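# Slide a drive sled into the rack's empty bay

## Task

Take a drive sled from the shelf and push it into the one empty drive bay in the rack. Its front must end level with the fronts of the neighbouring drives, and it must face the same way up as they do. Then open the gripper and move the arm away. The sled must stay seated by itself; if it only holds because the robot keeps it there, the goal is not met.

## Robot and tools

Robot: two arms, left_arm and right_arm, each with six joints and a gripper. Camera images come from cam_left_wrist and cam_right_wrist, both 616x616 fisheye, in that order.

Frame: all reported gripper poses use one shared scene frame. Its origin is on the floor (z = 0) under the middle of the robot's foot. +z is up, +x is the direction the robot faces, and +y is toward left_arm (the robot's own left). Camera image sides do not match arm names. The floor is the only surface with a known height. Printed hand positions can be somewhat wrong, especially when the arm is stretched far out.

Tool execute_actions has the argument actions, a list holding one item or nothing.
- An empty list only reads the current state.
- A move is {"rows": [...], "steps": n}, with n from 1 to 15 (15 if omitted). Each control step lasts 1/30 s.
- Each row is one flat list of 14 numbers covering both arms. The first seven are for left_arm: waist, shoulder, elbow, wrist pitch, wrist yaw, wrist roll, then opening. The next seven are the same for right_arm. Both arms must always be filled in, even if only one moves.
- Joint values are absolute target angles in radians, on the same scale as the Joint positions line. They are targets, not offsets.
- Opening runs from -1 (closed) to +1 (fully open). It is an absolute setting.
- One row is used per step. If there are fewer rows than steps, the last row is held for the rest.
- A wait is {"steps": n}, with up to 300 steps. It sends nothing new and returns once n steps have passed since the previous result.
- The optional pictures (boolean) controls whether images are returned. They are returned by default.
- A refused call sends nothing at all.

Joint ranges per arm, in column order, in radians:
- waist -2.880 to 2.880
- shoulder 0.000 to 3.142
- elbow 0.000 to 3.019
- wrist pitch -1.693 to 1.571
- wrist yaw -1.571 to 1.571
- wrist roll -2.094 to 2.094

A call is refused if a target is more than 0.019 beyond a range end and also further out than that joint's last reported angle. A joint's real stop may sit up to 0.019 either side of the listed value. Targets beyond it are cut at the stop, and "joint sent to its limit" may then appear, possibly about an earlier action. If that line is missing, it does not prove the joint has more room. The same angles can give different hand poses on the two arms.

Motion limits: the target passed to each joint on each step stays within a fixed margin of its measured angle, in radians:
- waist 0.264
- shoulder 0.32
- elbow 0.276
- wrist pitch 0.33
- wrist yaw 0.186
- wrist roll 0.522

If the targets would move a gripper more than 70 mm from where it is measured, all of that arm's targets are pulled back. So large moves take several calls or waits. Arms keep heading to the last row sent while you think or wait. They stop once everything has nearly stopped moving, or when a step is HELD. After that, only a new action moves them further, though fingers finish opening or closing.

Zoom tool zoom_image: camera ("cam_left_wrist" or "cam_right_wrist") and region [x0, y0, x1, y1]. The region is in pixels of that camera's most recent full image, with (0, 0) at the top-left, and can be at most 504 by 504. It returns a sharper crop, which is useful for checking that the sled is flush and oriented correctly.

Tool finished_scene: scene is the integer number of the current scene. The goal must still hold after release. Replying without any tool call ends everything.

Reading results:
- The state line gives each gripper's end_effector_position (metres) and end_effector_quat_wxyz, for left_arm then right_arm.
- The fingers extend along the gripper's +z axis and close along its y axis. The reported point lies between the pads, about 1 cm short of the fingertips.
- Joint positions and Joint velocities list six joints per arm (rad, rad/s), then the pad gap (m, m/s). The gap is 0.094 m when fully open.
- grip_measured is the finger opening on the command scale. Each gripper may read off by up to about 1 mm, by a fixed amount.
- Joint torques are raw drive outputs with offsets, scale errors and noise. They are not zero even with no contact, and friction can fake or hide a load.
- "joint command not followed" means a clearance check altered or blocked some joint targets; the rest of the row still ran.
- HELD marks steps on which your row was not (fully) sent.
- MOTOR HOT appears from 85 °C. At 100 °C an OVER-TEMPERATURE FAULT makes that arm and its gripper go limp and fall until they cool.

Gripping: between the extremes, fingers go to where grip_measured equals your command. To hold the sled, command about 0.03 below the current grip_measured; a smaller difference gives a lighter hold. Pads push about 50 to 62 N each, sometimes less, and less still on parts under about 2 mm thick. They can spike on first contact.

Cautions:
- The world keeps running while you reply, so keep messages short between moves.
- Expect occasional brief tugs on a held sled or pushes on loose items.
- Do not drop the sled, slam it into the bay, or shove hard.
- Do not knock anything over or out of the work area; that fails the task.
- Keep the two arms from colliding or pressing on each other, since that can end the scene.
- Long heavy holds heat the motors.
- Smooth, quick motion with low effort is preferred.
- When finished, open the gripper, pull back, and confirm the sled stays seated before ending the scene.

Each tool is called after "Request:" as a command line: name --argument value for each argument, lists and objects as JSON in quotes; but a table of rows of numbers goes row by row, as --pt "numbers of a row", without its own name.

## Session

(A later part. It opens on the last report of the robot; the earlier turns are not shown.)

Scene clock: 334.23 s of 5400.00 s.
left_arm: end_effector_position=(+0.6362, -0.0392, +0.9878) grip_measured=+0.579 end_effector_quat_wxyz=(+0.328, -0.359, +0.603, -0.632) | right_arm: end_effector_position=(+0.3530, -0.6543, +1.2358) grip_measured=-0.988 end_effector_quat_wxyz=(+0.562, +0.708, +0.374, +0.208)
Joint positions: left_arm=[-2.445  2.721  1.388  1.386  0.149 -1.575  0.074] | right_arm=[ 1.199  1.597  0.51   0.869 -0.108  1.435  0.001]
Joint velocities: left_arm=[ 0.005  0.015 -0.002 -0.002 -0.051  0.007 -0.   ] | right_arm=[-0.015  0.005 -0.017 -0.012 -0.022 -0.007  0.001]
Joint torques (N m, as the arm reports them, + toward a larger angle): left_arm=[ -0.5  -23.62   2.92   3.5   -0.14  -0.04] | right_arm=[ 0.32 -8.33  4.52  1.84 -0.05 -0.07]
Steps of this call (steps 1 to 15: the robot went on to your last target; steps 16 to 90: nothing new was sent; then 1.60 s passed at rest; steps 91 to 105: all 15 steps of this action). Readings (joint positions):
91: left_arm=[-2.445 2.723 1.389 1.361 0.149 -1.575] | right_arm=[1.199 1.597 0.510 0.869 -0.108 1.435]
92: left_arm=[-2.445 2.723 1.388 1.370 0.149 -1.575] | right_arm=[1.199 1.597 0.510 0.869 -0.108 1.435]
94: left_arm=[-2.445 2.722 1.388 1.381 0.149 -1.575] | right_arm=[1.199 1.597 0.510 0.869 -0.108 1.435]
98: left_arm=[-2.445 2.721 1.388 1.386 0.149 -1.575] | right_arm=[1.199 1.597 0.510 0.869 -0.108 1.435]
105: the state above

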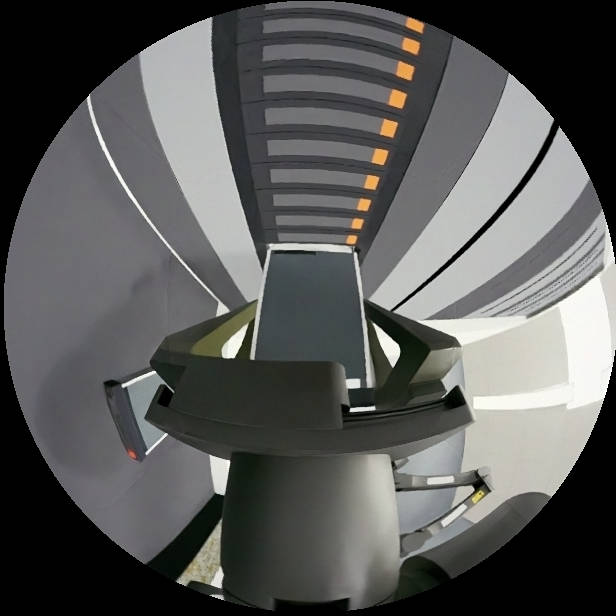

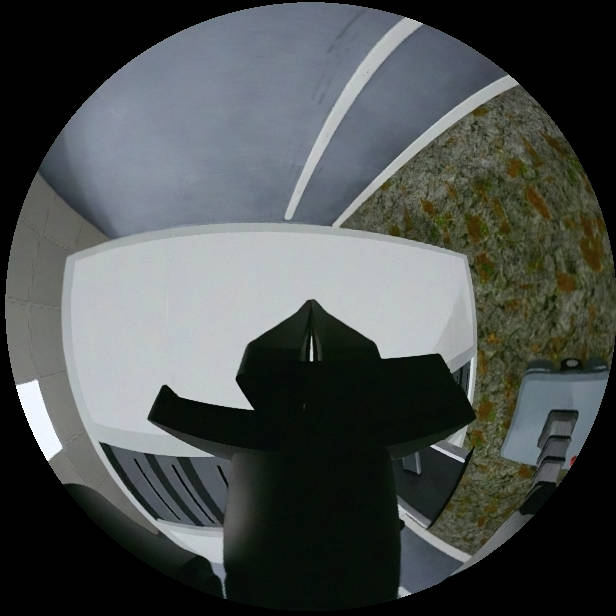

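Request:
execute_actions --actions '[{"rows":[[-2.43,2.688,1.42,1.375,0.155,-1.585,0.5,1.2,1.6,0.5,0.87,-0.109,1.435,-1],[-2.43,2.688,1.42,1.375,0.155,-1.585,0.5,1.2,1.6,0.5,0.87,-0.109,1.435,-1],[-2.43,2.688,1.42,1.375,0.155,-1.585,0.5,1.2,1.6,0.5,0.87,-0.109,1.435,-1],[-2.43,2.688,1.42,1.375,0.155,-1.585,0.5,1.2,1.6,0.5,0.87,-0.109,1.435,-1],[-2.43,2.688,1.42,1.375,0.155,-1.585,0.5,1.2,1.6,0.5,0.87,-0.109,1.435,-1],[-2.424,2.692,1.44,1.352,0.163,-1.585,0.5,1.2,1.6,0.5,0.87,-0.109,1.435,-1]]}]'

Request:
zoom_image --camera "cam_left_wrist" --region '[220,160,400,320]'

Scene clock: 343.53 s of 5400.00 s.
left_arm: end_effector_position=(+0.6451, -0.0378, +0.9876) grip_measured=+0.579 end_effector_quat_wxyz=(+0.325, -0.358, +0.606, -0.631) | right_arm: end_effector_position=(+0.3530, -0.6543, +1.2358) grip_measured=-0.988 end_effector_quat_wxyz=(+0.562, +0.708, +0.374, +0.208)
Joint positions: left_arm=[-2.435  2.721  1.409  1.359  0.163 -1.575  0.074] | right_arm=[ 1.199  1.597  0.51   0.869 -0.108  1.435  0.001]
Joint velocities: left_arm=[-0.005  0.005 -0.007 -0.007 -0.007  0.007 -0.001] | right_arm=[-0.005 -0.005  0.007  0.007  0.007 -0.007  0.001]
Joint torques (N m, as the arm reports them, + toward a larger angle): left_arm=[ -0.66 -23.16   5.01   1.77   0.01  -0.04] | right_arm=[ 0.34 -7.94  4.57  1.88 -0.06 -0.06]
Steps of this call (steps 1 to 15: the robot went on to your last target; steps 16 to 90: nothing new was sent; then 5.80 s passed at rest; steps 91 to 105: all 15 steps of this action). Readings (joint positions):
91: left_arm=[-2.444 2.721 1.388 1.385 0.150 -1.575] | right_arm=[1.199 1.597 0.510 0.869 -0.108 1.435]
92: left_arm=[-2.444 2.721 1.388 1.383 0.151 -1.575] | right_arm=[1.199 1.597 0.510 0.869 -0.108 1.435]
94: left_arm=[-2.443 2.721 1.388 1.382 0.151 -1.575] | right_arm=[1.199 1.597 0.510 0.869 -0.108 1.435]
98: left_arm=[-2.437 2.721 1.398 1.364 0.159 -1.575] | right_arm=[1.199 1.597 0.510 0.869 -0.108 1.435]
105: the state above

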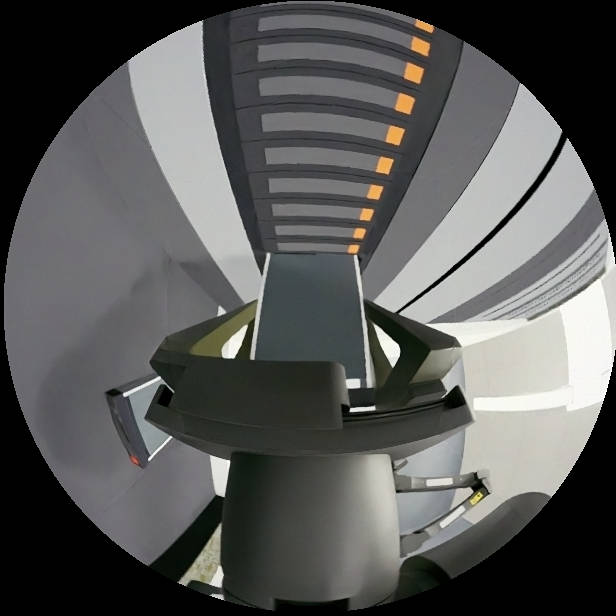

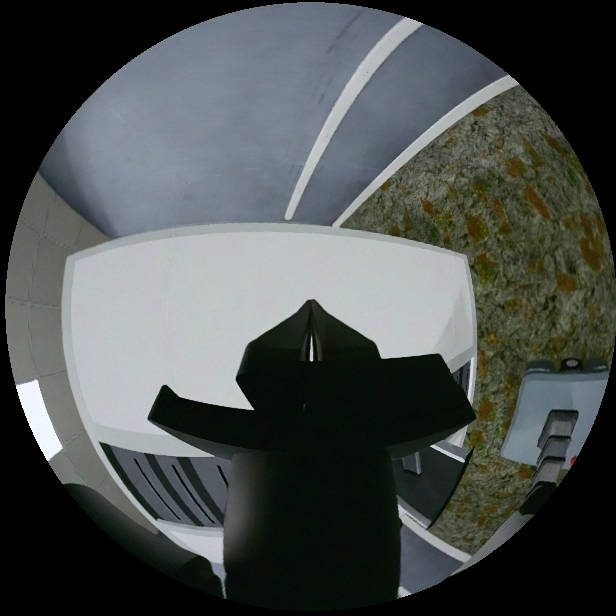

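Region (220, 160, 400, 320) of cam_left_wrist's 616x616 image, scaled by 2.800, with more detail than that image has.

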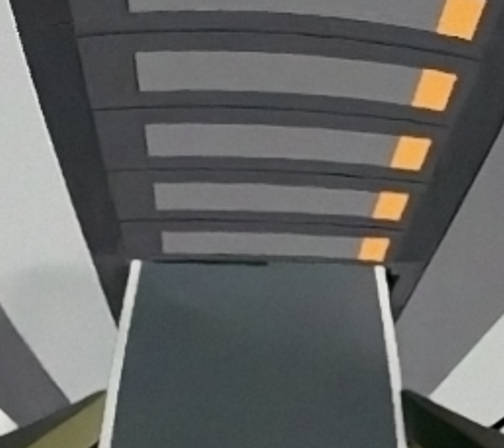

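Request:
execute_actions --actions '[{"rows":[[-2.416,2.694,1.465,1.33,0.172,-1.585,0.5,1.2,1.6,0.5,0.87,-0.109,1.435,-1],[-2.416,2.694,1.465,1.33,0.172,-1.585,0.5,1.2,1.6,0.5,0.87,-0.109,1.435,-1],[-2.416,2.694,1.465,1.33,0.172,-1.585,0.5,1.2,1.6,0.5,0.87,-0.109,1.435,-1],[-2.416,2.694,1.465,1.33,0.172,-1.585,0.5,1.2,1.6,0.5,0.87,-0.109,1.435,-1],[-2.416,2.694,1.465,1.33,0.172,-1.585,0.5,1.2,1.6,0.5,0.87,-0.109,1.435,-1],[-2.406,2.698,1.49,1.305,0.182,-1.585,0.5,1.2,1.6,0.5,0.87,-0.109,1.435,-1]]}]'

Scene clock: 351.13 s of 5400.00 s.
left_arm: end_effector_position=(+0.6614, -0.0383, +0.9890) grip_measured=+0.579 end_effector_quat_wxyz=(+0.320, -0.357, +0.610, -0.631) | right_arm: end_effector_position=(+0.3530, -0.6543, +1.2358) grip_measured=-0.988 end_effector_quat_wxyz=(+0.562, +0.708, +0.374, +0.208)
Joint positions: left_arm=[-2.422  2.721  1.451  1.309  0.185 -1.575  0.074] | right_arm=[ 1.199  1.597  0.51   0.869 -0.108  1.435  0.001]
Joint velocities: left_arm=[-0.005 -0.015  0.002 -0.022 -0.095 -0.007 -0.   ] | right_arm=[-0.005  0.005  0.002  0.007  0.022 -0.051 -0.   ]
Joint torques (N m, as the arm reports them, + toward a larger angle): left_arm=[  0.28 -23.27   5.78   1.96  -0.15  -0.03] | right_arm=[ 0.33 -8.04  4.55  1.88 -0.06 -0.07]
Steps of this call (steps 1 to 15: the robot went on to your last target; steps 16 to 90: nothing new was sent; then 4.10 s passed at rest; steps 91 to 105: all 15 steps of this action). Readings (joint positions):
91: left_arm=[-2.434 2.721 1.411 1.355 0.166 -1.575] | right_arm=[1.199 1.597 0.510 0.869 -0.108 1.435]
92: left_arm=[-2.433 2.721 1.415 1.347 0.168 -1.575] | right_arm=[1.199 1.597 0.510 0.869 -0.108 1.435]
94: left_arm=[-2.431 2.721 1.424 1.339 0.169 -1.575] | right_arm=[1.199 1.597 0.510 0.869 -0.108 1.435]
98: left_arm=[-2.424 2.721 1.445 1.316 0.181 -1.575] | right_arm=[1.199 1.597 0.510 0.869 -0.108 1.435]
105: the state above

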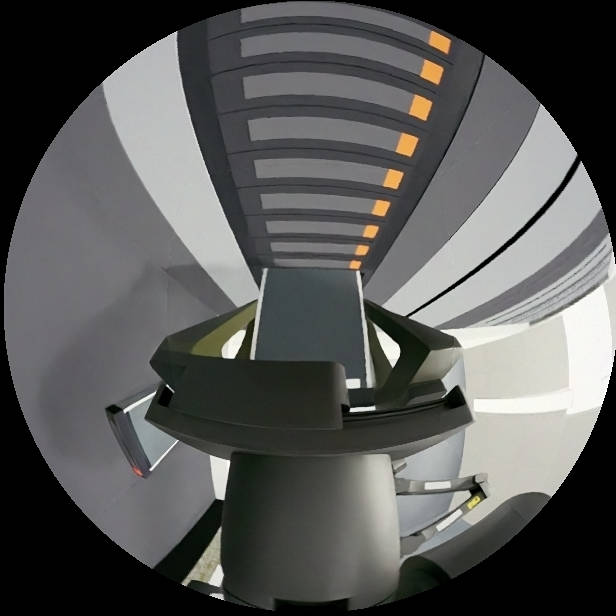

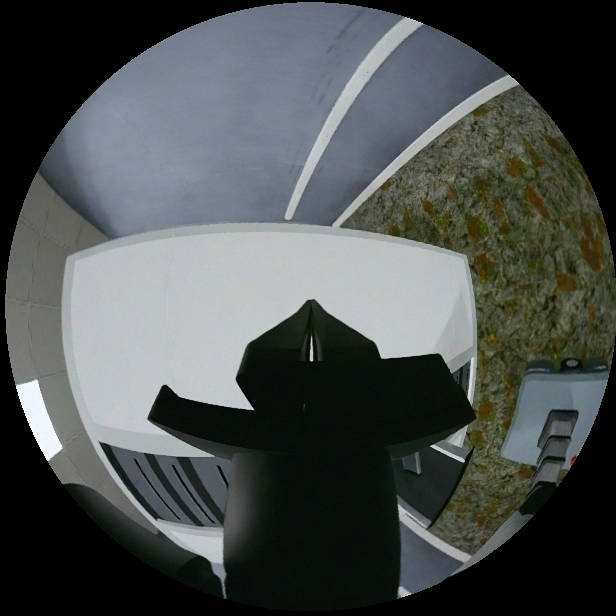

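Request:
execute_actions --actions '[{"rows":[[-2.405,2.7,1.515,1.285,0.192,-1.585,0.5,1.2,1.6,0.5,0.87,-0.109,1.435,-1],[-2.405,2.7,1.515,1.285,0.192,-1.585,0.5,1.2,1.6,0.5,0.87,-0.109,1.435,-1],[-2.405,2.7,1.515,1.285,0.192,-1.585,0.5,1.2,1.6,0.5,0.87,-0.109,1.435,-1],[-2.405,2.7,1.515,1.285,0.192,-1.585,0.5,1.2,1.6,0.5,0.87,-0.109,1.435,-1],[-2.405,2.7,1.515,1.285,0.192,-1.585,0.5,1.2,1.6,0.5,0.87,-0.109,1.435,-1],[-2.398,2.703,1.54,1.26,0.202,-1.585,0.5,1.2,1.6,0.5,0.87,-0.109,1.435,-1]]}]'

Scene clock: 358.27 s of 5400.00 s.
left_arm: end_effector_position=(+0.6729, -0.0390, +0.9895) grip_measured=+0.579 end_effector_quat_wxyz=(+0.316, -0.356, +0.614, -0.630) | right_arm: end_effector_position=(+0.3530, -0.6543, +1.2358) grip_measured=-0.988 end_effector_quat_wxyz=(+0.562, +0.708, +0.374, +0.208)
Joint positions: left_arm=[-2.414  2.721  1.481  1.268  0.203 -1.575  0.074] | right_arm=[ 1.199  1.597  0.51   0.869 -0.108  1.435  0.001]
Joint velocities: left_arm=[-0.015 -0.005 -0.022 -0.007 -0.007 -0.022 -0.   ] | right_arm=[-0.005 -0.015 -0.012 -0.012  0.037  0.037  0.   ]
Joint torques (N m, as the arm reports them, + toward a larger angle): left_arm=[ -0.16 -23.25   7.2    1.71  -0.06  -0.04] | right_arm=[ 0.36 -8.24  4.59  1.88 -0.05 -0.07]
Steps of this call (steps 1 to 15: the robot went on to your last target; steps 16 to 90: nothing new was sent; then 3.63 s passed at rest; steps 91 to 105: all 15 steps of this action). Readings (joint positions):
91: left_arm=[-2.422 2.721 1.453 1.305 0.186 -1.575] | right_arm=[1.199 1.597 0.510 0.869 -0.108 1.435]
92: left_arm=[-2.421 2.721 1.458 1.299 0.187 -1.575] | right_arm=[1.199 1.597 0.510 0.869 -0.108 1.435]
94: left_arm=[-2.419 2.721 1.466 1.290 0.191 -1.575] | right_arm=[1.199 1.597 0.510 0.869 -0.108 1.435]
98: left_arm=[-2.414 2.721 1.479 1.272 0.201 -1.575] | right_arm=[1.199 1.597 0.510 0.869 -0.108 1.435]
105: the state above

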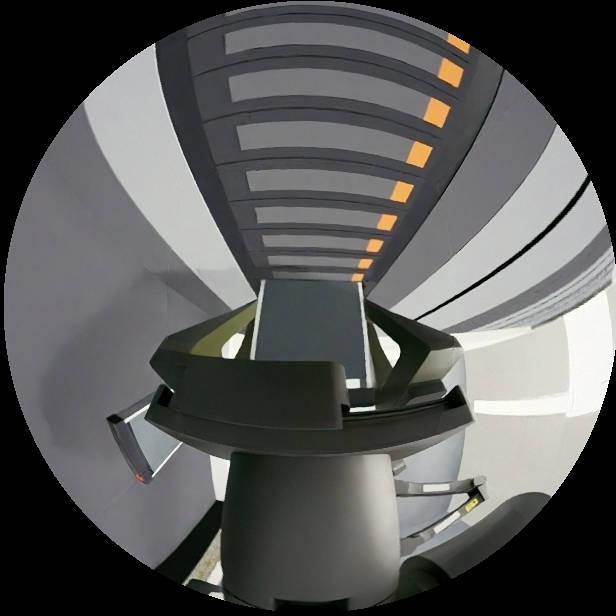

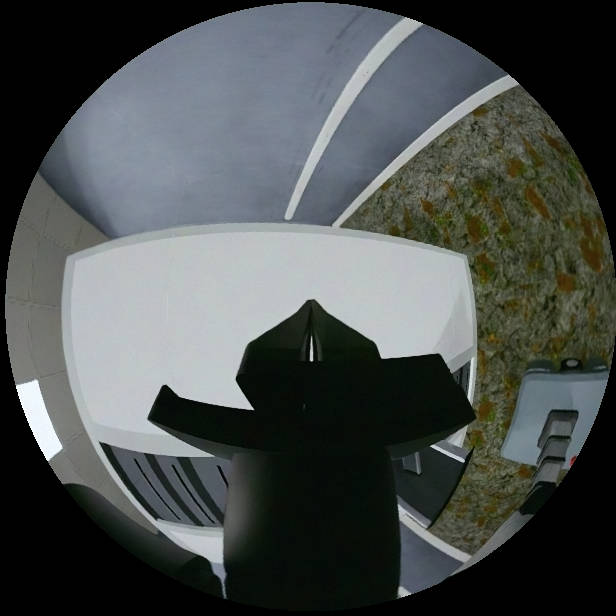

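Request:
execute_actions --actions '[{"rows":[[-2.396,2.703,1.57,1.275,0.21,-1.585,0.5,1.2,1.6,0.5,0.87,-0.109,1.435,-1]]}]'

Scene clock: 364.83 s of 5400.00 s.
left_arm: end_effector_position=(+0.6754, -0.0395, +0.9902) grip_measured=+0.579 end_effector_quat_wxyz=(+0.316, -0.353, +0.613, -0.632) | right_arm: end_effector_position=(+0.3530, -0.6543, +1.2358) grip_measured=-0.988 end_effector_quat_wxyz=(+0.562, +0.708, +0.374, +0.208)
Joint positions: left_arm=[-2.412  2.725  1.492  1.268  0.209 -1.574  0.074] | right_arm=[ 1.199  1.597  0.51   0.869 -0.108  1.435  0.001]
Joint velocities: left_arm=[-0.015 -0.005 -0.002 -0.012 -0.022 -0.051  0.001] | right_arm=[-0.005  0.005 -0.007 -0.022 -0.066 -0.066 -0.001]
Joint torques (N m, as the arm reports them, + toward a larger angle): left_arm=[  0.02 -23.64   8.53   2.43   0.03  -0.06] | right_arm=[ 0.26 -8.38  4.53  1.84 -0.06 -0.06]
Steps of this call (steps 1 to 15: the robot went on to your last target; steps 16 to 90: nothing new was sent; then 3.07 s passed at rest; steps 91 to 105: all 15 steps of this action). Readings (joint positions):
91: left_arm=[-2.413 2.721 1.484 1.268 0.204 -1.575] | right_arm=[1.199 1.597 0.510 0.869 -0.108 1.435]
92: left_arm=[-2.412 2.723 1.488 1.268 0.206 -1.574] | right_arm=[1.199 1.597 0.510 0.869 -0.108 1.435]
94: left_arm=[-2.412 2.725 1.492 1.268 0.209 -1.574] | right_arm=[1.199 1.597 0.510 0.869 -0.108 1.435]
98: left_arm=[-2.412 2.725 1.492 1.268 0.209 -1.574] | right_arm=[1.199 1.597 0.510 0.869 -0.108 1.435]
105: the state above

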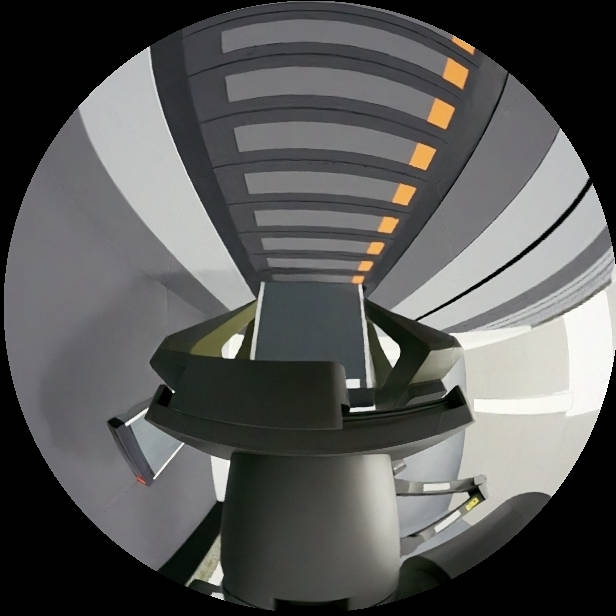

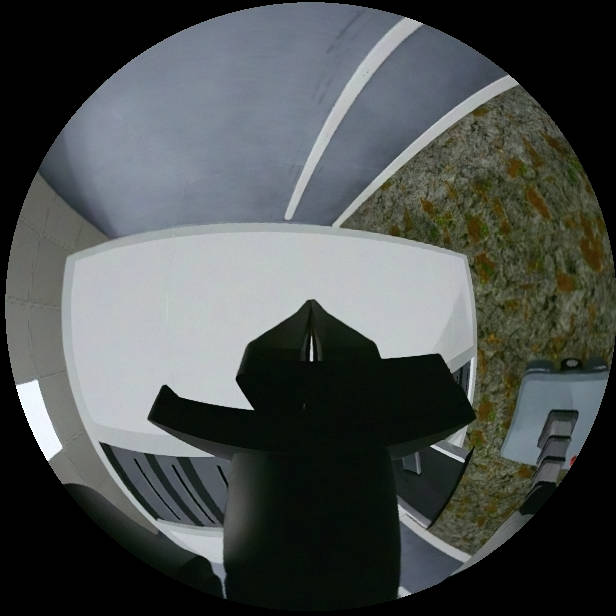

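Request:
execute_actions --actions '[{"rows":[[-2.41,2.705,1.51,1.275,0.205,-1.585,1,1.2,1.6,0.5,0.87,-0.109,1.435,-1]],"steps":12}]' --pictures false

Request:
execute_actions --actions '[{"rows":[[-2.43,2.7,1.43,1.34,0.18,-1.585,1,1.2,1.6,0.5,0.87,-0.109,1.435,-1],[-2.43,2.7,1.43,1.34,0.18,-1.585,1,1.2,1.6,0.5,0.87,-0.109,1.435,-1],[-2.43,2.7,1.43,1.34,0.18,-1.585,1,1.2,1.6,0.5,0.87,-0.109,1.435,-1],[-2.43,2.7,1.43,1.34,0.18,-1.585,1,1.2,1.6,0.5,0.87,-0.109,1.435,-1],[-2.455,2.695,1.36,1.41,0.15,-1.585,1,1.2,1.6,0.5,0.87,-0.109,1.435,-1],[-2.455,2.695,1.36,1.41,0.15,-1.585,1,1.2,1.6,0.5,0.87,-0.109,1.435,-1],[-2.455,2.695,1.36,1.41,0.15,-1.585,1,1.2,1.6,0.5,0.87,-0.109,1.435,-1],[-2.455,2.695,1.36,1.41,0.15,-1.585,1,1.2,1.6,0.5,0.87,-0.109,1.435,-1],[-2.475,2.69,1.29,1.47,0.12,-1.585,1,1.2,1.6,0.5,0.87,-0.109,1.435,-1]]}]'

Scene clock: 376.83 s of 5400.00 s.
left_arm: end_effector_position=(+0.6762, -0.0395, +0.9920) grip_measured=+1.000 end_effector_quat_wxyz=(+0.317, -0.353, +0.613, -0.632) | right_arm: end_effector_position=(+0.3530, -0.6543, +1.2358) grip_measured=-0.988 end_effector_quat_wxyz=(+0.562, +0.708, +0.374, +0.208)
Joint positions: left_arm=[-2.412  2.723  1.492  1.268  0.208 -1.574  0.094] | right_arm=[ 1.199  1.597  0.51   0.869 -0.108  1.435  0.001]
Joint velocities: left_arm=[ 0.015 -0.005 -0.007 -0.007 -0.022  0.007  0.   ] | right_arm=[ 0.005 -0.015  0.002 -0.022  0.022 -0.066  0.001]
Joint torques (N m, as the arm reports them, + toward a larger angle): left_arm=[ -1.46 -23.29   4.66   2.43  -0.14  -0.06] | right_arm=[ 0.44 -8.32  4.6   1.81 -0.06 -0.07]
Steps of this call (steps 1 to 15: the robot went on to your last target; steps 16 to 90: nothing new was sent; then 8.60 s passed at rest; steps 91 to 102: all 12 steps of this action). Readings (joint positions):
91: left_arm=[-2.412 2.725 1.492 1.268 0.209 -1.574] | right_arm=[1.199 1.597 0.510 0.869 -0.108 1.435]
92: left_arm=[-2.412 2.725 1.492 1.268 0.209 -1.574] | right_arm=[1.199 1.597 0.510 0.869 -0.108 1.435]
94: left_arm=[-2.412 2.723 1.492 1.268 0.208 -1.574] | right_arm=[1.199 1.597 0.510 0.869 -0.108 1.435]
98: left_arm=[-2.412 2.723 1.492 1.268 0.208 -1.574] | right_arm=[1.199 1.597 0.510 0.869 -0.108 1.435]
102: the state above

Scene clock: 377.33 s of 5400.00 s.
left_arm: end_effector_position=(+0.5967, -0.0417, +0.9816) grip_measured=+1.000 end_effector_quat_wxyz=(+0.319, -0.363, +0.614, -0.625) | right_arm: end_effector_position=(+0.3530, -0.6543, +1.2358) grip_measured=-0.988 end_effector_quat_wxyz=(+0.562, +0.708, +0.374, +0.208)
Joint positions: left_arm=[-2.476  2.707  1.285  1.443  0.124 -1.574  0.094] | right_arm=[ 1.199  1.597  0.51   0.869 -0.108  1.435  0.001]
Joint velocities: left_arm=[-0.093  0.005  0.017  0.027 -0.007  0.007  0.   ] | right_arm=[-0.024  0.005 -0.007  0.007 -0.007  0.022  0.   ]
Joint torques (N m, as the arm reports them, + toward a larger angle): left_arm=[ -0.28 -20.79   2.57   3.21  -0.2   -0.05] | right_arm=[ 0.36 -8.09  4.5   1.87 -0.06 -0.08]
Steps of this call (steps 1 to 15: all 15 steps of this action). Readings (joint positions):
1: left_arm=[-2.412 2.722 1.483 1.278 0.195 -1.574] | right_arm=[1.199 1.597 0.510 0.869 -0.108 1.435]
2: left_arm=[-2.413 2.717 1.468 1.293 0.187 -1.574] | right_arm=[1.199 1.597 0.510 0.869 -0.108 1.435]
4: left_arm=[-2.415 2.714 1.442 1.312 0.184 -1.574] | right_arm=[1.199 1.597 0.510 0.869 -0.108 1.435]
8: left_arm=[-2.432 2.709 1.370 1.377 0.154 -1.574] | right_arm=[1.199 1.597 0.510 0.869 -0.108 1.435]
15: the state above

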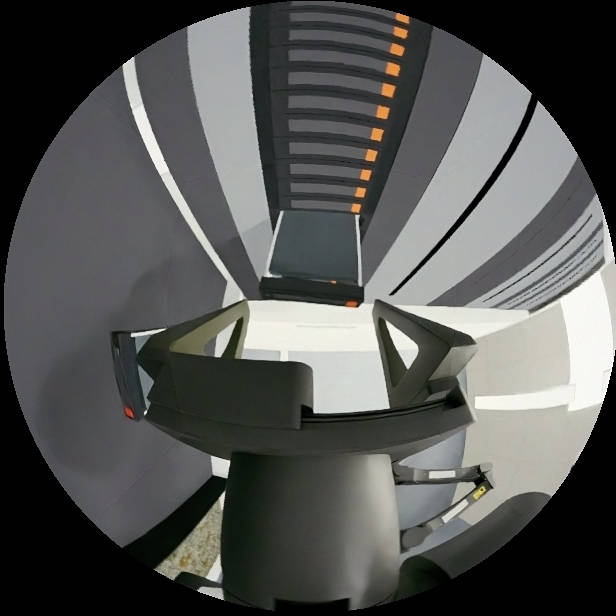

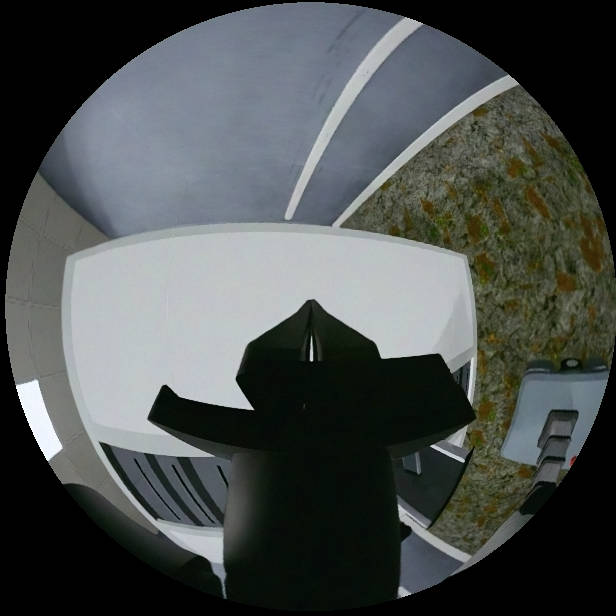

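Request:
execute_actions --actions '[{"rows":[[-2.495,2.68,1.225,1.53,0.095,-1.585,1,1.2,1.6,0.5,0.87,-0.109,1.435,-1],[-2.495,2.68,1.225,1.53,0.095,-1.585,1,1.2,1.6,0.5,0.87,-0.109,1.435,-1],[-2.495,2.68,1.225,1.53,0.095,-1.585,1,1.2,1.6,0.5,0.87,-0.109,1.435,-1],[-2.495,2.68,1.225,1.53,0.095,-1.585,1,1.2,1.6,0.5,0.87,-0.109,1.435,-1],[-2.495,2.68,1.225,1.53,0.095,-1.585,1,1.2,1.6,0.5,0.87,-0.109,1.435,-1],[-2.495,2.68,1.225,1.53,0.095,-1.585,-1,1.2,1.6,0.5,0.87,-0.109,1.435,-1]]}]'

Scene clock: 389.20 s of 5400.00 s.
left_arm: end_effector_position=(+0.5781, -0.0343, +0.9865) grip_measured=-0.981 end_effector_quat_wxyz=(+0.327, -0.366, +0.607, -0.625) | right_arm: end_effector_position=(+0.3530, -0.6543, +1.2358) grip_measured=-0.988 end_effector_quat_wxyz=(+0.562, +0.708, +0.374, +0.208)
Joint positions: left_arm=[-2.485  2.698  1.225  1.507  0.098 -1.574  0.001] | right_arm=[ 1.199  1.597  0.51   0.869 -0.108  1.435  0.001]
Joint velocities: left_arm=[-0.005 -0.024  0.002 -0.017 -0.11  -0.022 -0.003] | right_arm=[-0.015 -0.005  0.002  0.002  0.037 -0.066 -0.   ]
Joint torques (N m, as the arm reports them, + toward a larger angle): left_arm=[ -2.34 -20.18   1.97   3.24  -0.15  -0.05] | right_arm=[ 0.27 -7.98  4.52  1.82 -0.07 -0.07]
Steps of this call (steps 1 to 15: the robot went on to your last target; steps 16 to 90: nothing new was sent; then 8.37 s passed at rest; steps 91 to 105: all 15 steps of this action). Readings (joint positions):
91: left_arm=[-2.479 2.706 1.278 1.458 0.110 -1.574] | right_arm=[1.199 1.597 0.510 0.869 -0.108 1.435]
92: left_arm=[-2.480 2.702 1.264 1.477 0.102 -1.574] | right_arm=[1.199 1.597 0.510 0.869 -0.108 1.435]
94: left_arm=[-2.481 2.698 1.236 1.499 0.099 -1.574] | right_arm=[1.199 1.597 0.510 0.869 -0.108 1.435]
98: left_arm=[-2.484 2.698 1.225 1.505 0.098 -1.574] | right_arm=[1.199 1.597 0.510 0.869 -0.108 1.435]
105: the state above

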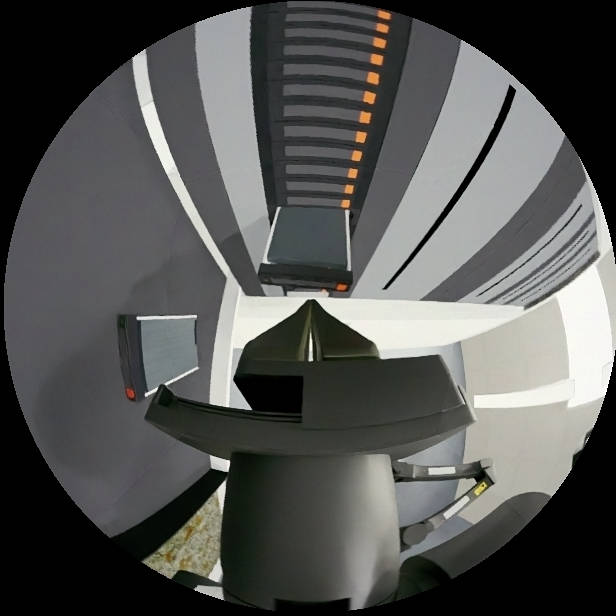

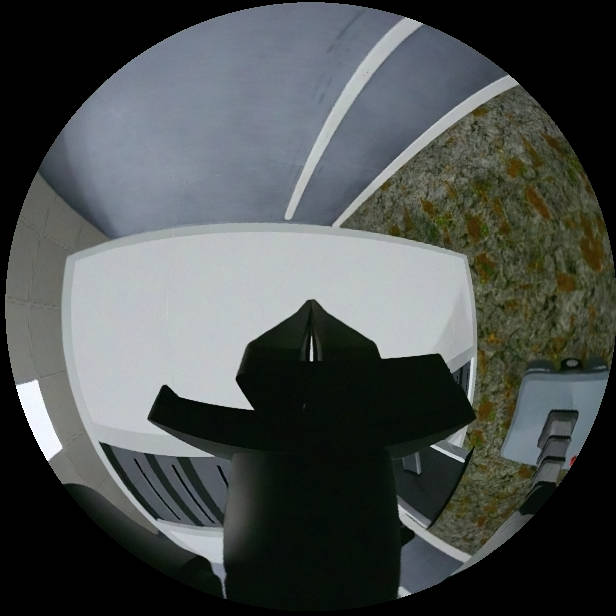

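Request:
execute_actions --actions '[{"rows":[[-2.465,2.69,1.3,1.46,0.12,-1.585,-1,1.2,1.6,0.5,0.87,-0.109,1.435,-1],[-2.465,2.69,1.3,1.46,0.12,-1.585,-1,1.2,1.6,0.5,0.87,-0.109,1.435,-1],[-2.465,2.69,1.3,1.46,0.12,-1.585,-1,1.2,1.6,0.5,0.87,-0.109,1.435,-1],[-2.465,2.69,1.3,1.46,0.12,-1.585,-1,1.2,1.6,0.5,0.87,-0.109,1.435,-1],[-2.465,2.69,1.3,1.46,0.12,-1.585,-1,1.2,1.6,0.5,0.87,-0.109,1.435,-1],[-2.445,2.7,1.365,1.40,0.14,-1.585,-1,1.2,1.6,0.5,0.87,-0.109,1.435,-1]]}]'

Scene clock: 398.23 s of 5400.00 s.
left_arm: end_effector_position=(+0.6093, -0.0391, +0.9842) grip_measured=-0.982 end_effector_quat_wxyz=(+0.317, -0.360, +0.614, -0.627) | right_arm: end_effector_position=(+0.3530, -0.6543, +1.2358) grip_measured=-0.988 end_effector_quat_wxyz=(+0.562, +0.708, +0.374, +0.208)
Joint positions: left_arm=[-2.46   2.704  1.31   1.418  0.148 -1.574  0.001] | right_arm=[ 1.199  1.597  0.51   0.869 -0.108  1.435  0.001]
Joint velocities: left_arm=[ 0.015 -0.005  0.007 -0.032 -0.022 -0.051 -0.   ] | right_arm=[ 0.015 -0.015  0.017  0.017 -0.051 -0.051 -0.   ]
Joint torques (N m, as the arm reports them, + toward a larger angle): left_arm=[  0.15 -20.01   5.91   1.33  -0.37  -0.05] | right_arm=[ 0.35 -8.12  4.53  1.85 -0.07 -0.06]
Steps of this call (steps 1 to 15: the robot went on to your last target; steps 16 to 90: nothing new was sent; then 5.53 s passed at rest; steps 91 to 105: all 15 steps of this action). Readings (joint positions):
91: left_arm=[-2.484 2.698 1.230 1.500 0.108 -1.574] | right_arm=[1.199 1.597 0.510 0.869 -0.108 1.435]
92: left_arm=[-2.483 2.699 1.241 1.488 0.114 -1.574] | right_arm=[1.199 1.597 0.510 0.869 -0.108 1.435]
94: left_arm=[-2.480 2.700 1.265 1.475 0.117 -1.574] | right_arm=[1.199 1.597 0.510 0.869 -0.108 1.435]
98: left_arm=[-2.470 2.701 1.310 1.432 0.147 -1.574] | right_arm=[1.199 1.597 0.510 0.869 -0.108 1.435]
105: the state above

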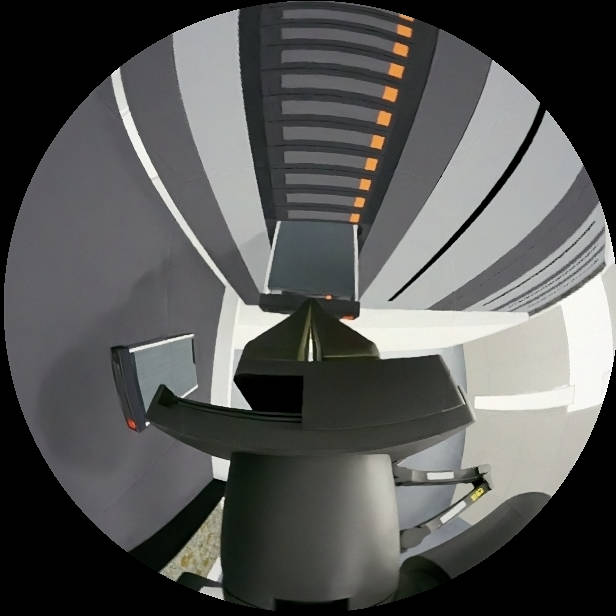

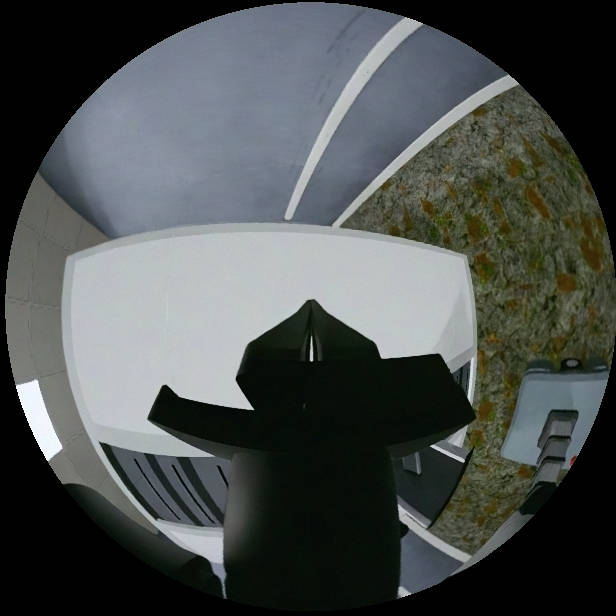

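Request:
execute_actions --actions '[{"rows":[[-2.435,2.7,1.40,1.385,0.14,-1.585,-1,1.2,1.6,0.5,0.87,-0.109,1.435,-1],[-2.435,2.7,1.40,1.385,0.14,-1.585,-1,1.2,1.6,0.5,0.87,-0.109,1.435,-1],[-2.435,2.7,1.40,1.385,0.14,-1.585,-1,1.2,1.6,0.5,0.87,-0.109,1.435,-1],[-2.435,2.7,1.40,1.385,0.14,-1.585,-1,1.2,1.6,0.5,0.87,-0.109,1.435,-1],[-2.435,2.7,1.40,1.385,0.14,-1.585,-1,1.2,1.6,0.5,0.87,-0.109,1.435,-1],[-2.42,2.7,1.45,1.345,0.155,-1.585,-1,1.2,1.6,0.5,0.87,-0.109,1.435,-1]]}]'

Scene clock: 403.73 s of 5400.00 s.
left_arm: end_effector_position=(+0.6615, -0.0311, +1.0036) grip_measured=-0.982 end_effector_quat_wxyz=(+0.341, -0.358, +0.593, -0.636) | right_arm: end_effector_position=(+0.3530, -0.6543, +1.2358) grip_measured=-0.988 end_effector_quat_wxyz=(+0.562, +0.708, +0.374, +0.208)
Joint positions: left_arm=[-2.422  2.707  1.43   1.357  0.152 -1.574  0.001] | right_arm=[ 1.199  1.597  0.51   0.869 -0.108  1.435  0.001]
Joint velocities: left_arm=[-0.015  0.015  0.007 -0.017 -0.037 -0.007 -0.   ] | right_arm=[-0.015  0.005  0.002  0.012 -0.051 -0.066  0.   ]
Joint torques (N m, as the arm reports them, + toward a larger angle): left_arm=[ -1.29 -22.01   4.54   1.58   0.14  -0.05] | right_arm=[ 0.24 -7.96  4.53  1.84 -0.06 -0.07]
Steps of this call (steps 1 to 30: the robot went on to your last target; steps 31 to 90: nothing new was sent; then 2.00 s passed at rest; steps 91 to 105: all 15 steps of this action). Readings (joint positions):
91: left_arm=[-2.447 2.704 1.346 1.408 0.141 -1.574] | right_arm=[1.199 1.597 0.510 0.869 -0.108 1.435]
92: left_arm=[-2.447 2.705 1.351 1.403 0.141 -1.574] | right_arm=[1.199 1.597 0.510 0.869 -0.108 1.435]
94: left_arm=[-2.444 2.705 1.362 1.398 0.140 -1.574] | right_arm=[1.199 1.597 0.510 0.869 -0.108 1.435]
98: left_arm=[-2.433 2.707 1.399 1.367 0.149 -1.574] | right_arm=[1.199 1.597 0.510 0.869 -0.108 1.435]
105: the state above

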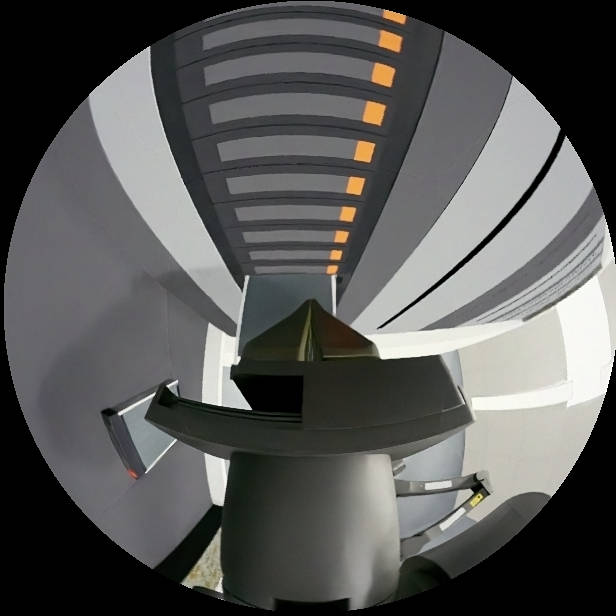

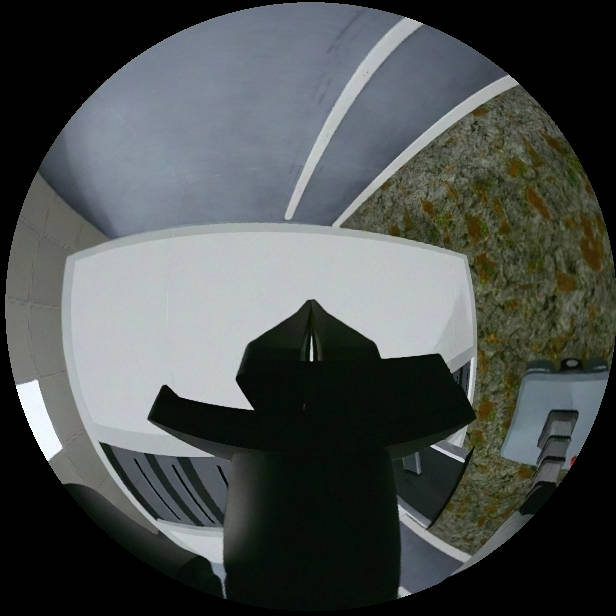

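Request:
execute_actions --actions '[{"rows":[[-2.44,2.69,1.33,1.43,0.13,-1.585,-1,1.2,1.6,0.5,0.87,-0.109,1.435,-1],[-2.44,2.69,1.33,1.43,0.13,-1.585,-1,1.2,1.6,0.5,0.87,-0.109,1.435,-1],[-2.44,2.69,1.33,1.43,0.13,-1.585,-1,1.2,1.6,0.5,0.87,-0.109,1.435,-1],[-2.44,2.69,1.33,1.43,0.13,-1.585,-1,1.2,1.6,0.5,0.87,-0.109,1.435,-1],[-2.46,2.69,1.26,1.48,0.12,-1.585,-1,1.2,1.6,0.5,0.87,-0.109,1.435,-1],[-2.46,2.69,1.26,1.48,0.12,-1.585,-1,1.2,1.6,0.5,0.87,-0.109,1.435,-1],[-2.46,2.69,1.26,1.48,0.12,-1.585,-1,1.2,1.6,0.5,0.87,-0.109,1.435,-1],[-2.46,2.69,1.26,1.48,0.12,-1.585,-1,1.2,1.6,0.5,0.87,-0.109,1.435,-1],[-2.505,2.69,1.26,1.48,0.115,-1.585,-1,1.2,1.6,0.5,0.87,-0.109,1.435,-1]]}]'

Scene clock: 413.40 s of 5400.00 s.
left_arm: end_effector_position=(+0.5788, -0.0545, +0.9814) grip_measured=-0.982 end_effector_quat_wxyz=(+0.309, -0.358, +0.620, -0.626) | right_arm: end_effector_position=(+0.3530, -0.6543, +1.2358) grip_measured=-0.988 end_effector_quat_wxyz=(+0.562, +0.708, +0.374, +0.208)
Joint positions: left_arm=[-2.506  2.701  1.254  1.457  0.117 -1.574  0.001] | right_arm=[ 1.199  1.597  0.51   0.869 -0.108  1.435  0.001]
Joint velocities: left_arm=[-0.21  -0.005 -0.007  0.007 -0.051 -0.051 -0.   ] | right_arm=[-0.005  0.005 -0.002  0.002  0.037 -0.007  0.001]
Joint torques (N m, as the arm reports them, + toward a larger angle): left_arm=[ -0.13 -20.5    2.36   3.31  -0.11  -0.06] | right_arm=[ 0.17 -7.99  4.55  1.85 -0.06 -0.08]
Steps of this call (steps 1 to 15: the robot went on to your last target; steps 16 to 90: nothing new was sent; then 6.17 s passed at rest; steps 91 to 105: all 15 steps of this action). Readings (joint positions):
91: left_arm=[-2.423 2.706 1.418 1.365 0.142 -1.574] | right_arm=[1.199 1.597 0.510 0.869 -0.108 1.435]
92: left_arm=[-2.423 2.698 1.392 1.382 0.136 -1.574] | right_arm=[1.199 1.597 0.510 0.869 -0.108 1.435]
94: left_arm=[-2.425 2.693 1.348 1.403 0.134 -1.574] | right_arm=[1.199 1.597 0.510 0.869 -0.108 1.435]
98: left_arm=[-2.440 2.694 1.266 1.449 0.123 -1.574] | right_arm=[1.199 1.597 0.510 0.869 -0.108 1.435]
105: the state above

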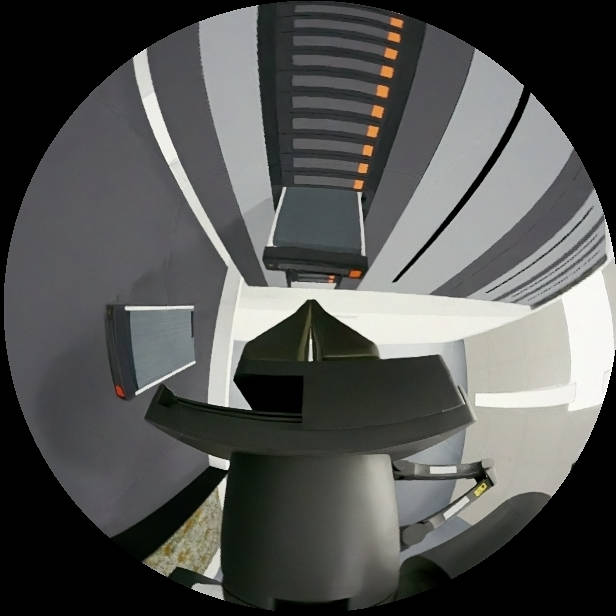

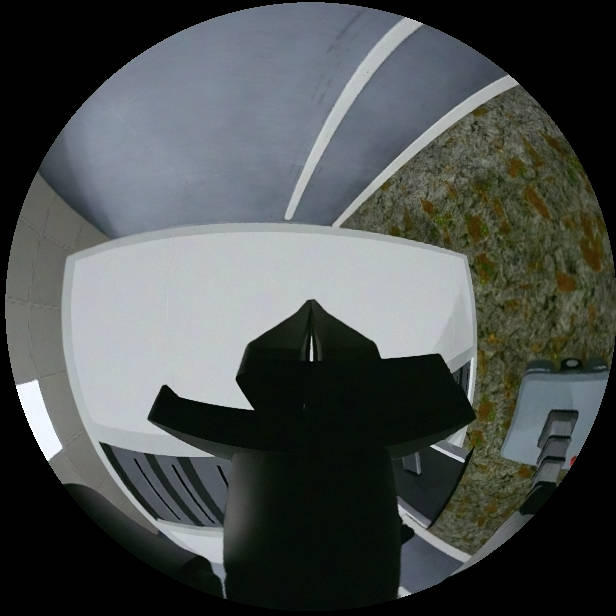

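Request:
execute_actions --actions '[{"rows":[[-2.505,2.69,1.22,1.52,0.115,-1.585,-1,1.2,1.6,0.5,0.87,-0.109,1.435,-1],[-2.505,2.69,1.22,1.52,0.115,-1.585,-1,1.2,1.6,0.5,0.87,-0.109,1.435,-1],[-2.505,2.69,1.22,1.52,0.115,-1.585,-1,1.2,1.6,0.5,0.87,-0.109,1.435,-1],[-2.55,2.69,1.22,1.52,-0.1,-1.585,-1,1.2,1.6,0.5,0.87,-0.109,1.435,-1],[-2.55,2.69,1.22,1.52,-0.1,-1.585,-1,1.2,1.6,0.5,0.87,-0.109,1.435,-1],[-2.55,2.69,1.22,1.52,-0.1,-1.585,-1,1.2,1.6,0.5,0.87,-0.109,1.435,-1],[-2.59,2.69,1.22,1.52,-0.3,-1.585,-1,1.2,1.6,0.5,0.87,-0.109,1.435,-1],[-2.59,2.69,1.22,1.52,-0.3,-1.585,-1,1.2,1.6,0.5,0.87,-0.109,1.435,-1],[-2.59,2.69,1.22,1.52,-0.3,-1.585,-1,1.2,1.6,0.5,0.87,-0.109,1.435,-1],[-2.635,2.69,1.22,1.52,-0.5,-1.585,-1,1.2,1.6,0.5,0.87,-0.109,1.435,-1]]}]'

Scene clock: 426.60 s of 5400.00 s.
left_arm: end_effector_position=(+0.5630, -0.0275, +0.9828) grip_measured=-0.982 end_effector_quat_wxyz=(+0.449, -0.497, +0.524, -0.526) | right_arm: end_effector_position=(+0.3530, -0.6543, +1.2358) grip_measured=-0.988 end_effector_quat_wxyz=(+0.562, +0.708, +0.374, +0.208)
Joint positions: left_arm=[-2.635  2.7    1.222  1.499 -0.494 -1.574  0.001] | right_arm=[ 1.199  1.597  0.51   0.869 -0.108  1.435  0.001]
Joint velocities: left_arm=[-0.278  0.005 -0.017 -0.007 -0.037  0.007 -0.001] | right_arm=[ 0.005 -0.005 -0.012  0.007 -0.037 -0.007 -0.001]
Joint torques (N m, as the arm reports them, + toward a larger angle): left_arm=[  0.15 -19.68   1.85   2.97  -0.24  -0.05] | right_arm=[ 0.26 -8.05  4.5   1.88 -0.06 -0.08]
Steps of this call (steps 1 to 15: the robot went on to your last target; steps 16 to 90: nothing new was sent; then 9.70 s passed at rest; steps 91 to 105: all 15 steps of this action). Readings (joint positions):
91: left_arm=[-2.513 2.701 1.251 1.464 0.117 -1.574] | right_arm=[1.199 1.597 0.510 0.869 -0.108 1.435]
92: left_arm=[-2.513 2.700 1.243 1.478 0.117 -1.574] | right_arm=[1.199 1.597 0.510 0.869 -0.108 1.435]
94: left_arm=[-2.518 2.700 1.230 1.492 0.022 -1.574] | right_arm=[1.199 1.597 0.510 0.869 -0.108 1.435]
98: left_arm=[-2.543 2.700 1.222 1.496 -0.250 -1.574] | right_arm=[1.199 1.597 0.510 0.869 -0.108 1.435]
105: the state above

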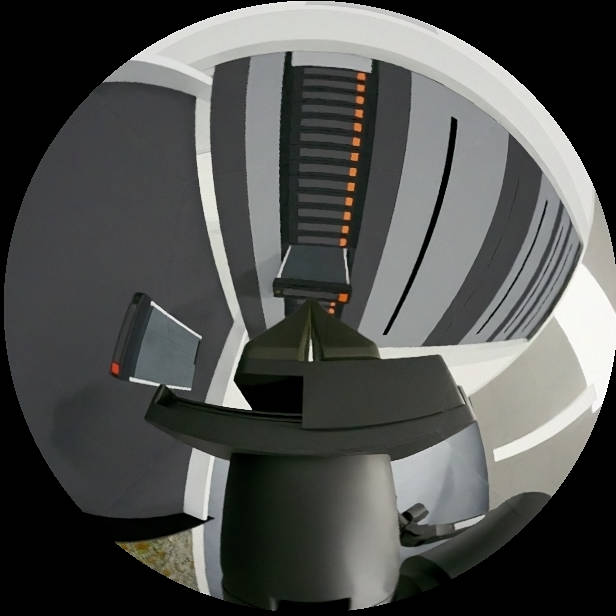

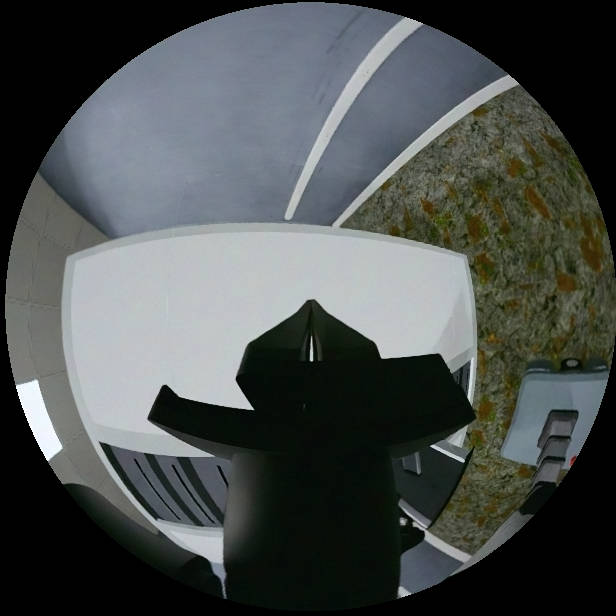

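Request:
execute_actions --actions '[{"rows":[[-2.668,2.69,1.22,1.52,-0.53,-1.585,-1,1.2,1.6,0.5,0.87,-0.109,1.435,-1],[-2.668,2.69,1.22,1.52,-0.53,-1.585,-1,1.2,1.6,0.5,0.87,-0.109,1.435,-1],[-2.668,2.69,1.22,1.52,-0.53,-1.585,-1,1.2,1.6,0.5,0.87,-0.109,1.435,-1],[-2.668,2.69,1.22,1.52,-0.53,-1.585,-1,1.2,1.6,0.5,0.87,-0.109,1.435,-1],[-2.668,2.69,1.22,1.52,-0.53,-1.585,-1,1.2,1.6,0.5,0.87,-0.109,1.435,-1],[-2.668,2.69,1.22,1.52,-0.53,-1.585,-1,1.2,1.6,0.5,0.87,-0.109,1.435,-1],[-2.64,2.695,1.275,1.46,-0.505,-1.585,-1,1.2,1.6,0.5,0.87,-0.109,1.435,-1],[-2.64,2.695,1.275,1.46,-0.505,-1.585,-1,1.2,1.6,0.5,0.87,-0.109,1.435,-1],[-2.64,2.695,1.275,1.46,-0.505,-1.585,-1,1.2,1.6,0.5,0.87,-0.109,1.435,-1],[-2.64,2.695,1.275,1.46,-0.505,-1.585,-1,1.2,1.6,0.5,0.87,-0.109,1.435,-1],[-2.612,2.7,1.325,1.41,-0.483,-1.585,-1,1.2,1.6,0.5,0.87,-0.109,1.435,-1]]}]'

Scene clock: 439.70 s of 5400.00 s.
left_arm: end_effector_position=(+0.5911, -0.0421, +0.9869) grip_measured=-0.982 end_effector_quat_wxyz=(+0.450, -0.495, +0.521, -0.530) | right_arm: end_effector_position=(+0.3530, -0.6543, +1.2358) grip_measured=-0.988 end_effector_quat_wxyz=(+0.562, +0.708, +0.374, +0.208)
Joint positions: left_arm=[-2.628  2.702  1.306  1.426 -0.486 -1.574  0.001] | right_arm=[ 1.199  1.597  0.51   0.869 -0.108  1.435  0.001]
Joint velocities: left_arm=[ 0.171 -0.005  0.227 -0.037  0.007 -0.022  0.   ] | right_arm=[ 0.005 -0.005 -0.017  0.012 -0.007 -0.022 -0.   ]
Joint torques (N m, as the arm reports them, + toward a larger angle): left_arm=[ -1.58 -19.71   2.71   1.37   0.11  -0.05] | right_arm=[ 0.33 -8.28  4.56  1.88 -0.07 -0.07]
Steps of this call (steps 1 to 15: the robot went on to your last target; steps 16 to 90: nothing new was sent; then 9.60 s passed at rest; steps 91 to 105: all 15 steps of this action). Readings (joint positions):
91: left_arm=[-2.645 2.700 1.222 1.499 -0.513 -1.574] | right_arm=[1.199 1.597 0.510 0.869 -0.108 1.435]
92: left_arm=[-2.646 2.700 1.222 1.499 -0.522 -1.574] | right_arm=[1.199 1.597 0.510 0.869 -0.108 1.435]
94: left_arm=[-2.650 2.700 1.222 1.499 -0.526 -1.574] | right_arm=[1.199 1.597 0.510 0.869 -0.108 1.435]
98: left_arm=[-2.656 2.700 1.231 1.484 -0.511 -1.574] | right_arm=[1.199 1.597 0.510 0.869 -0.108 1.435]
105: the state above

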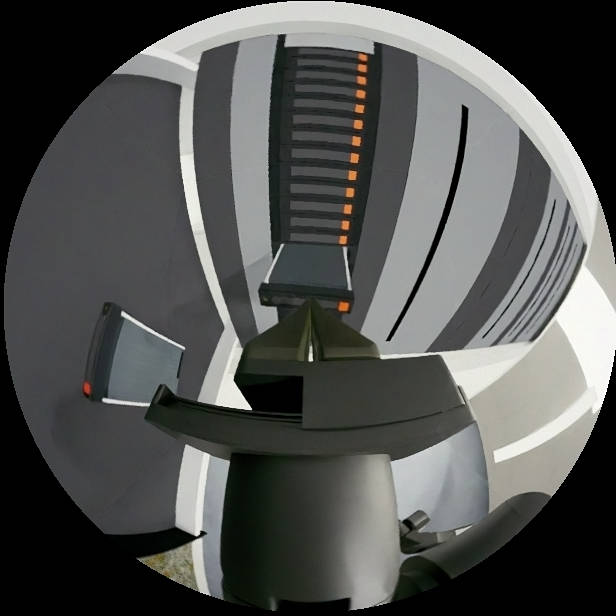

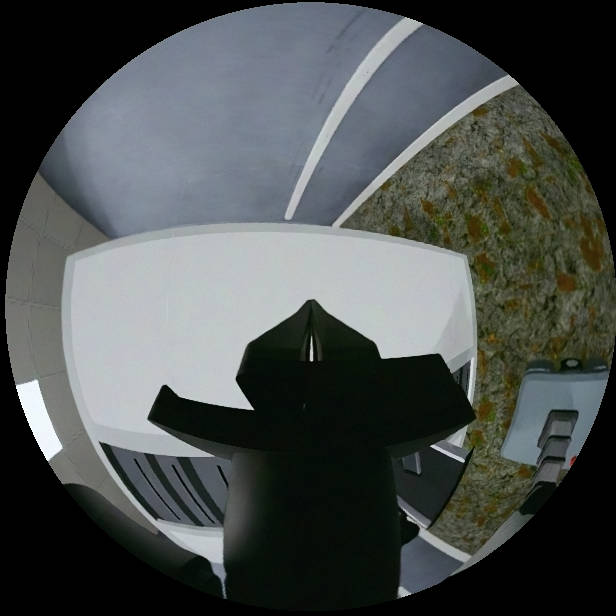

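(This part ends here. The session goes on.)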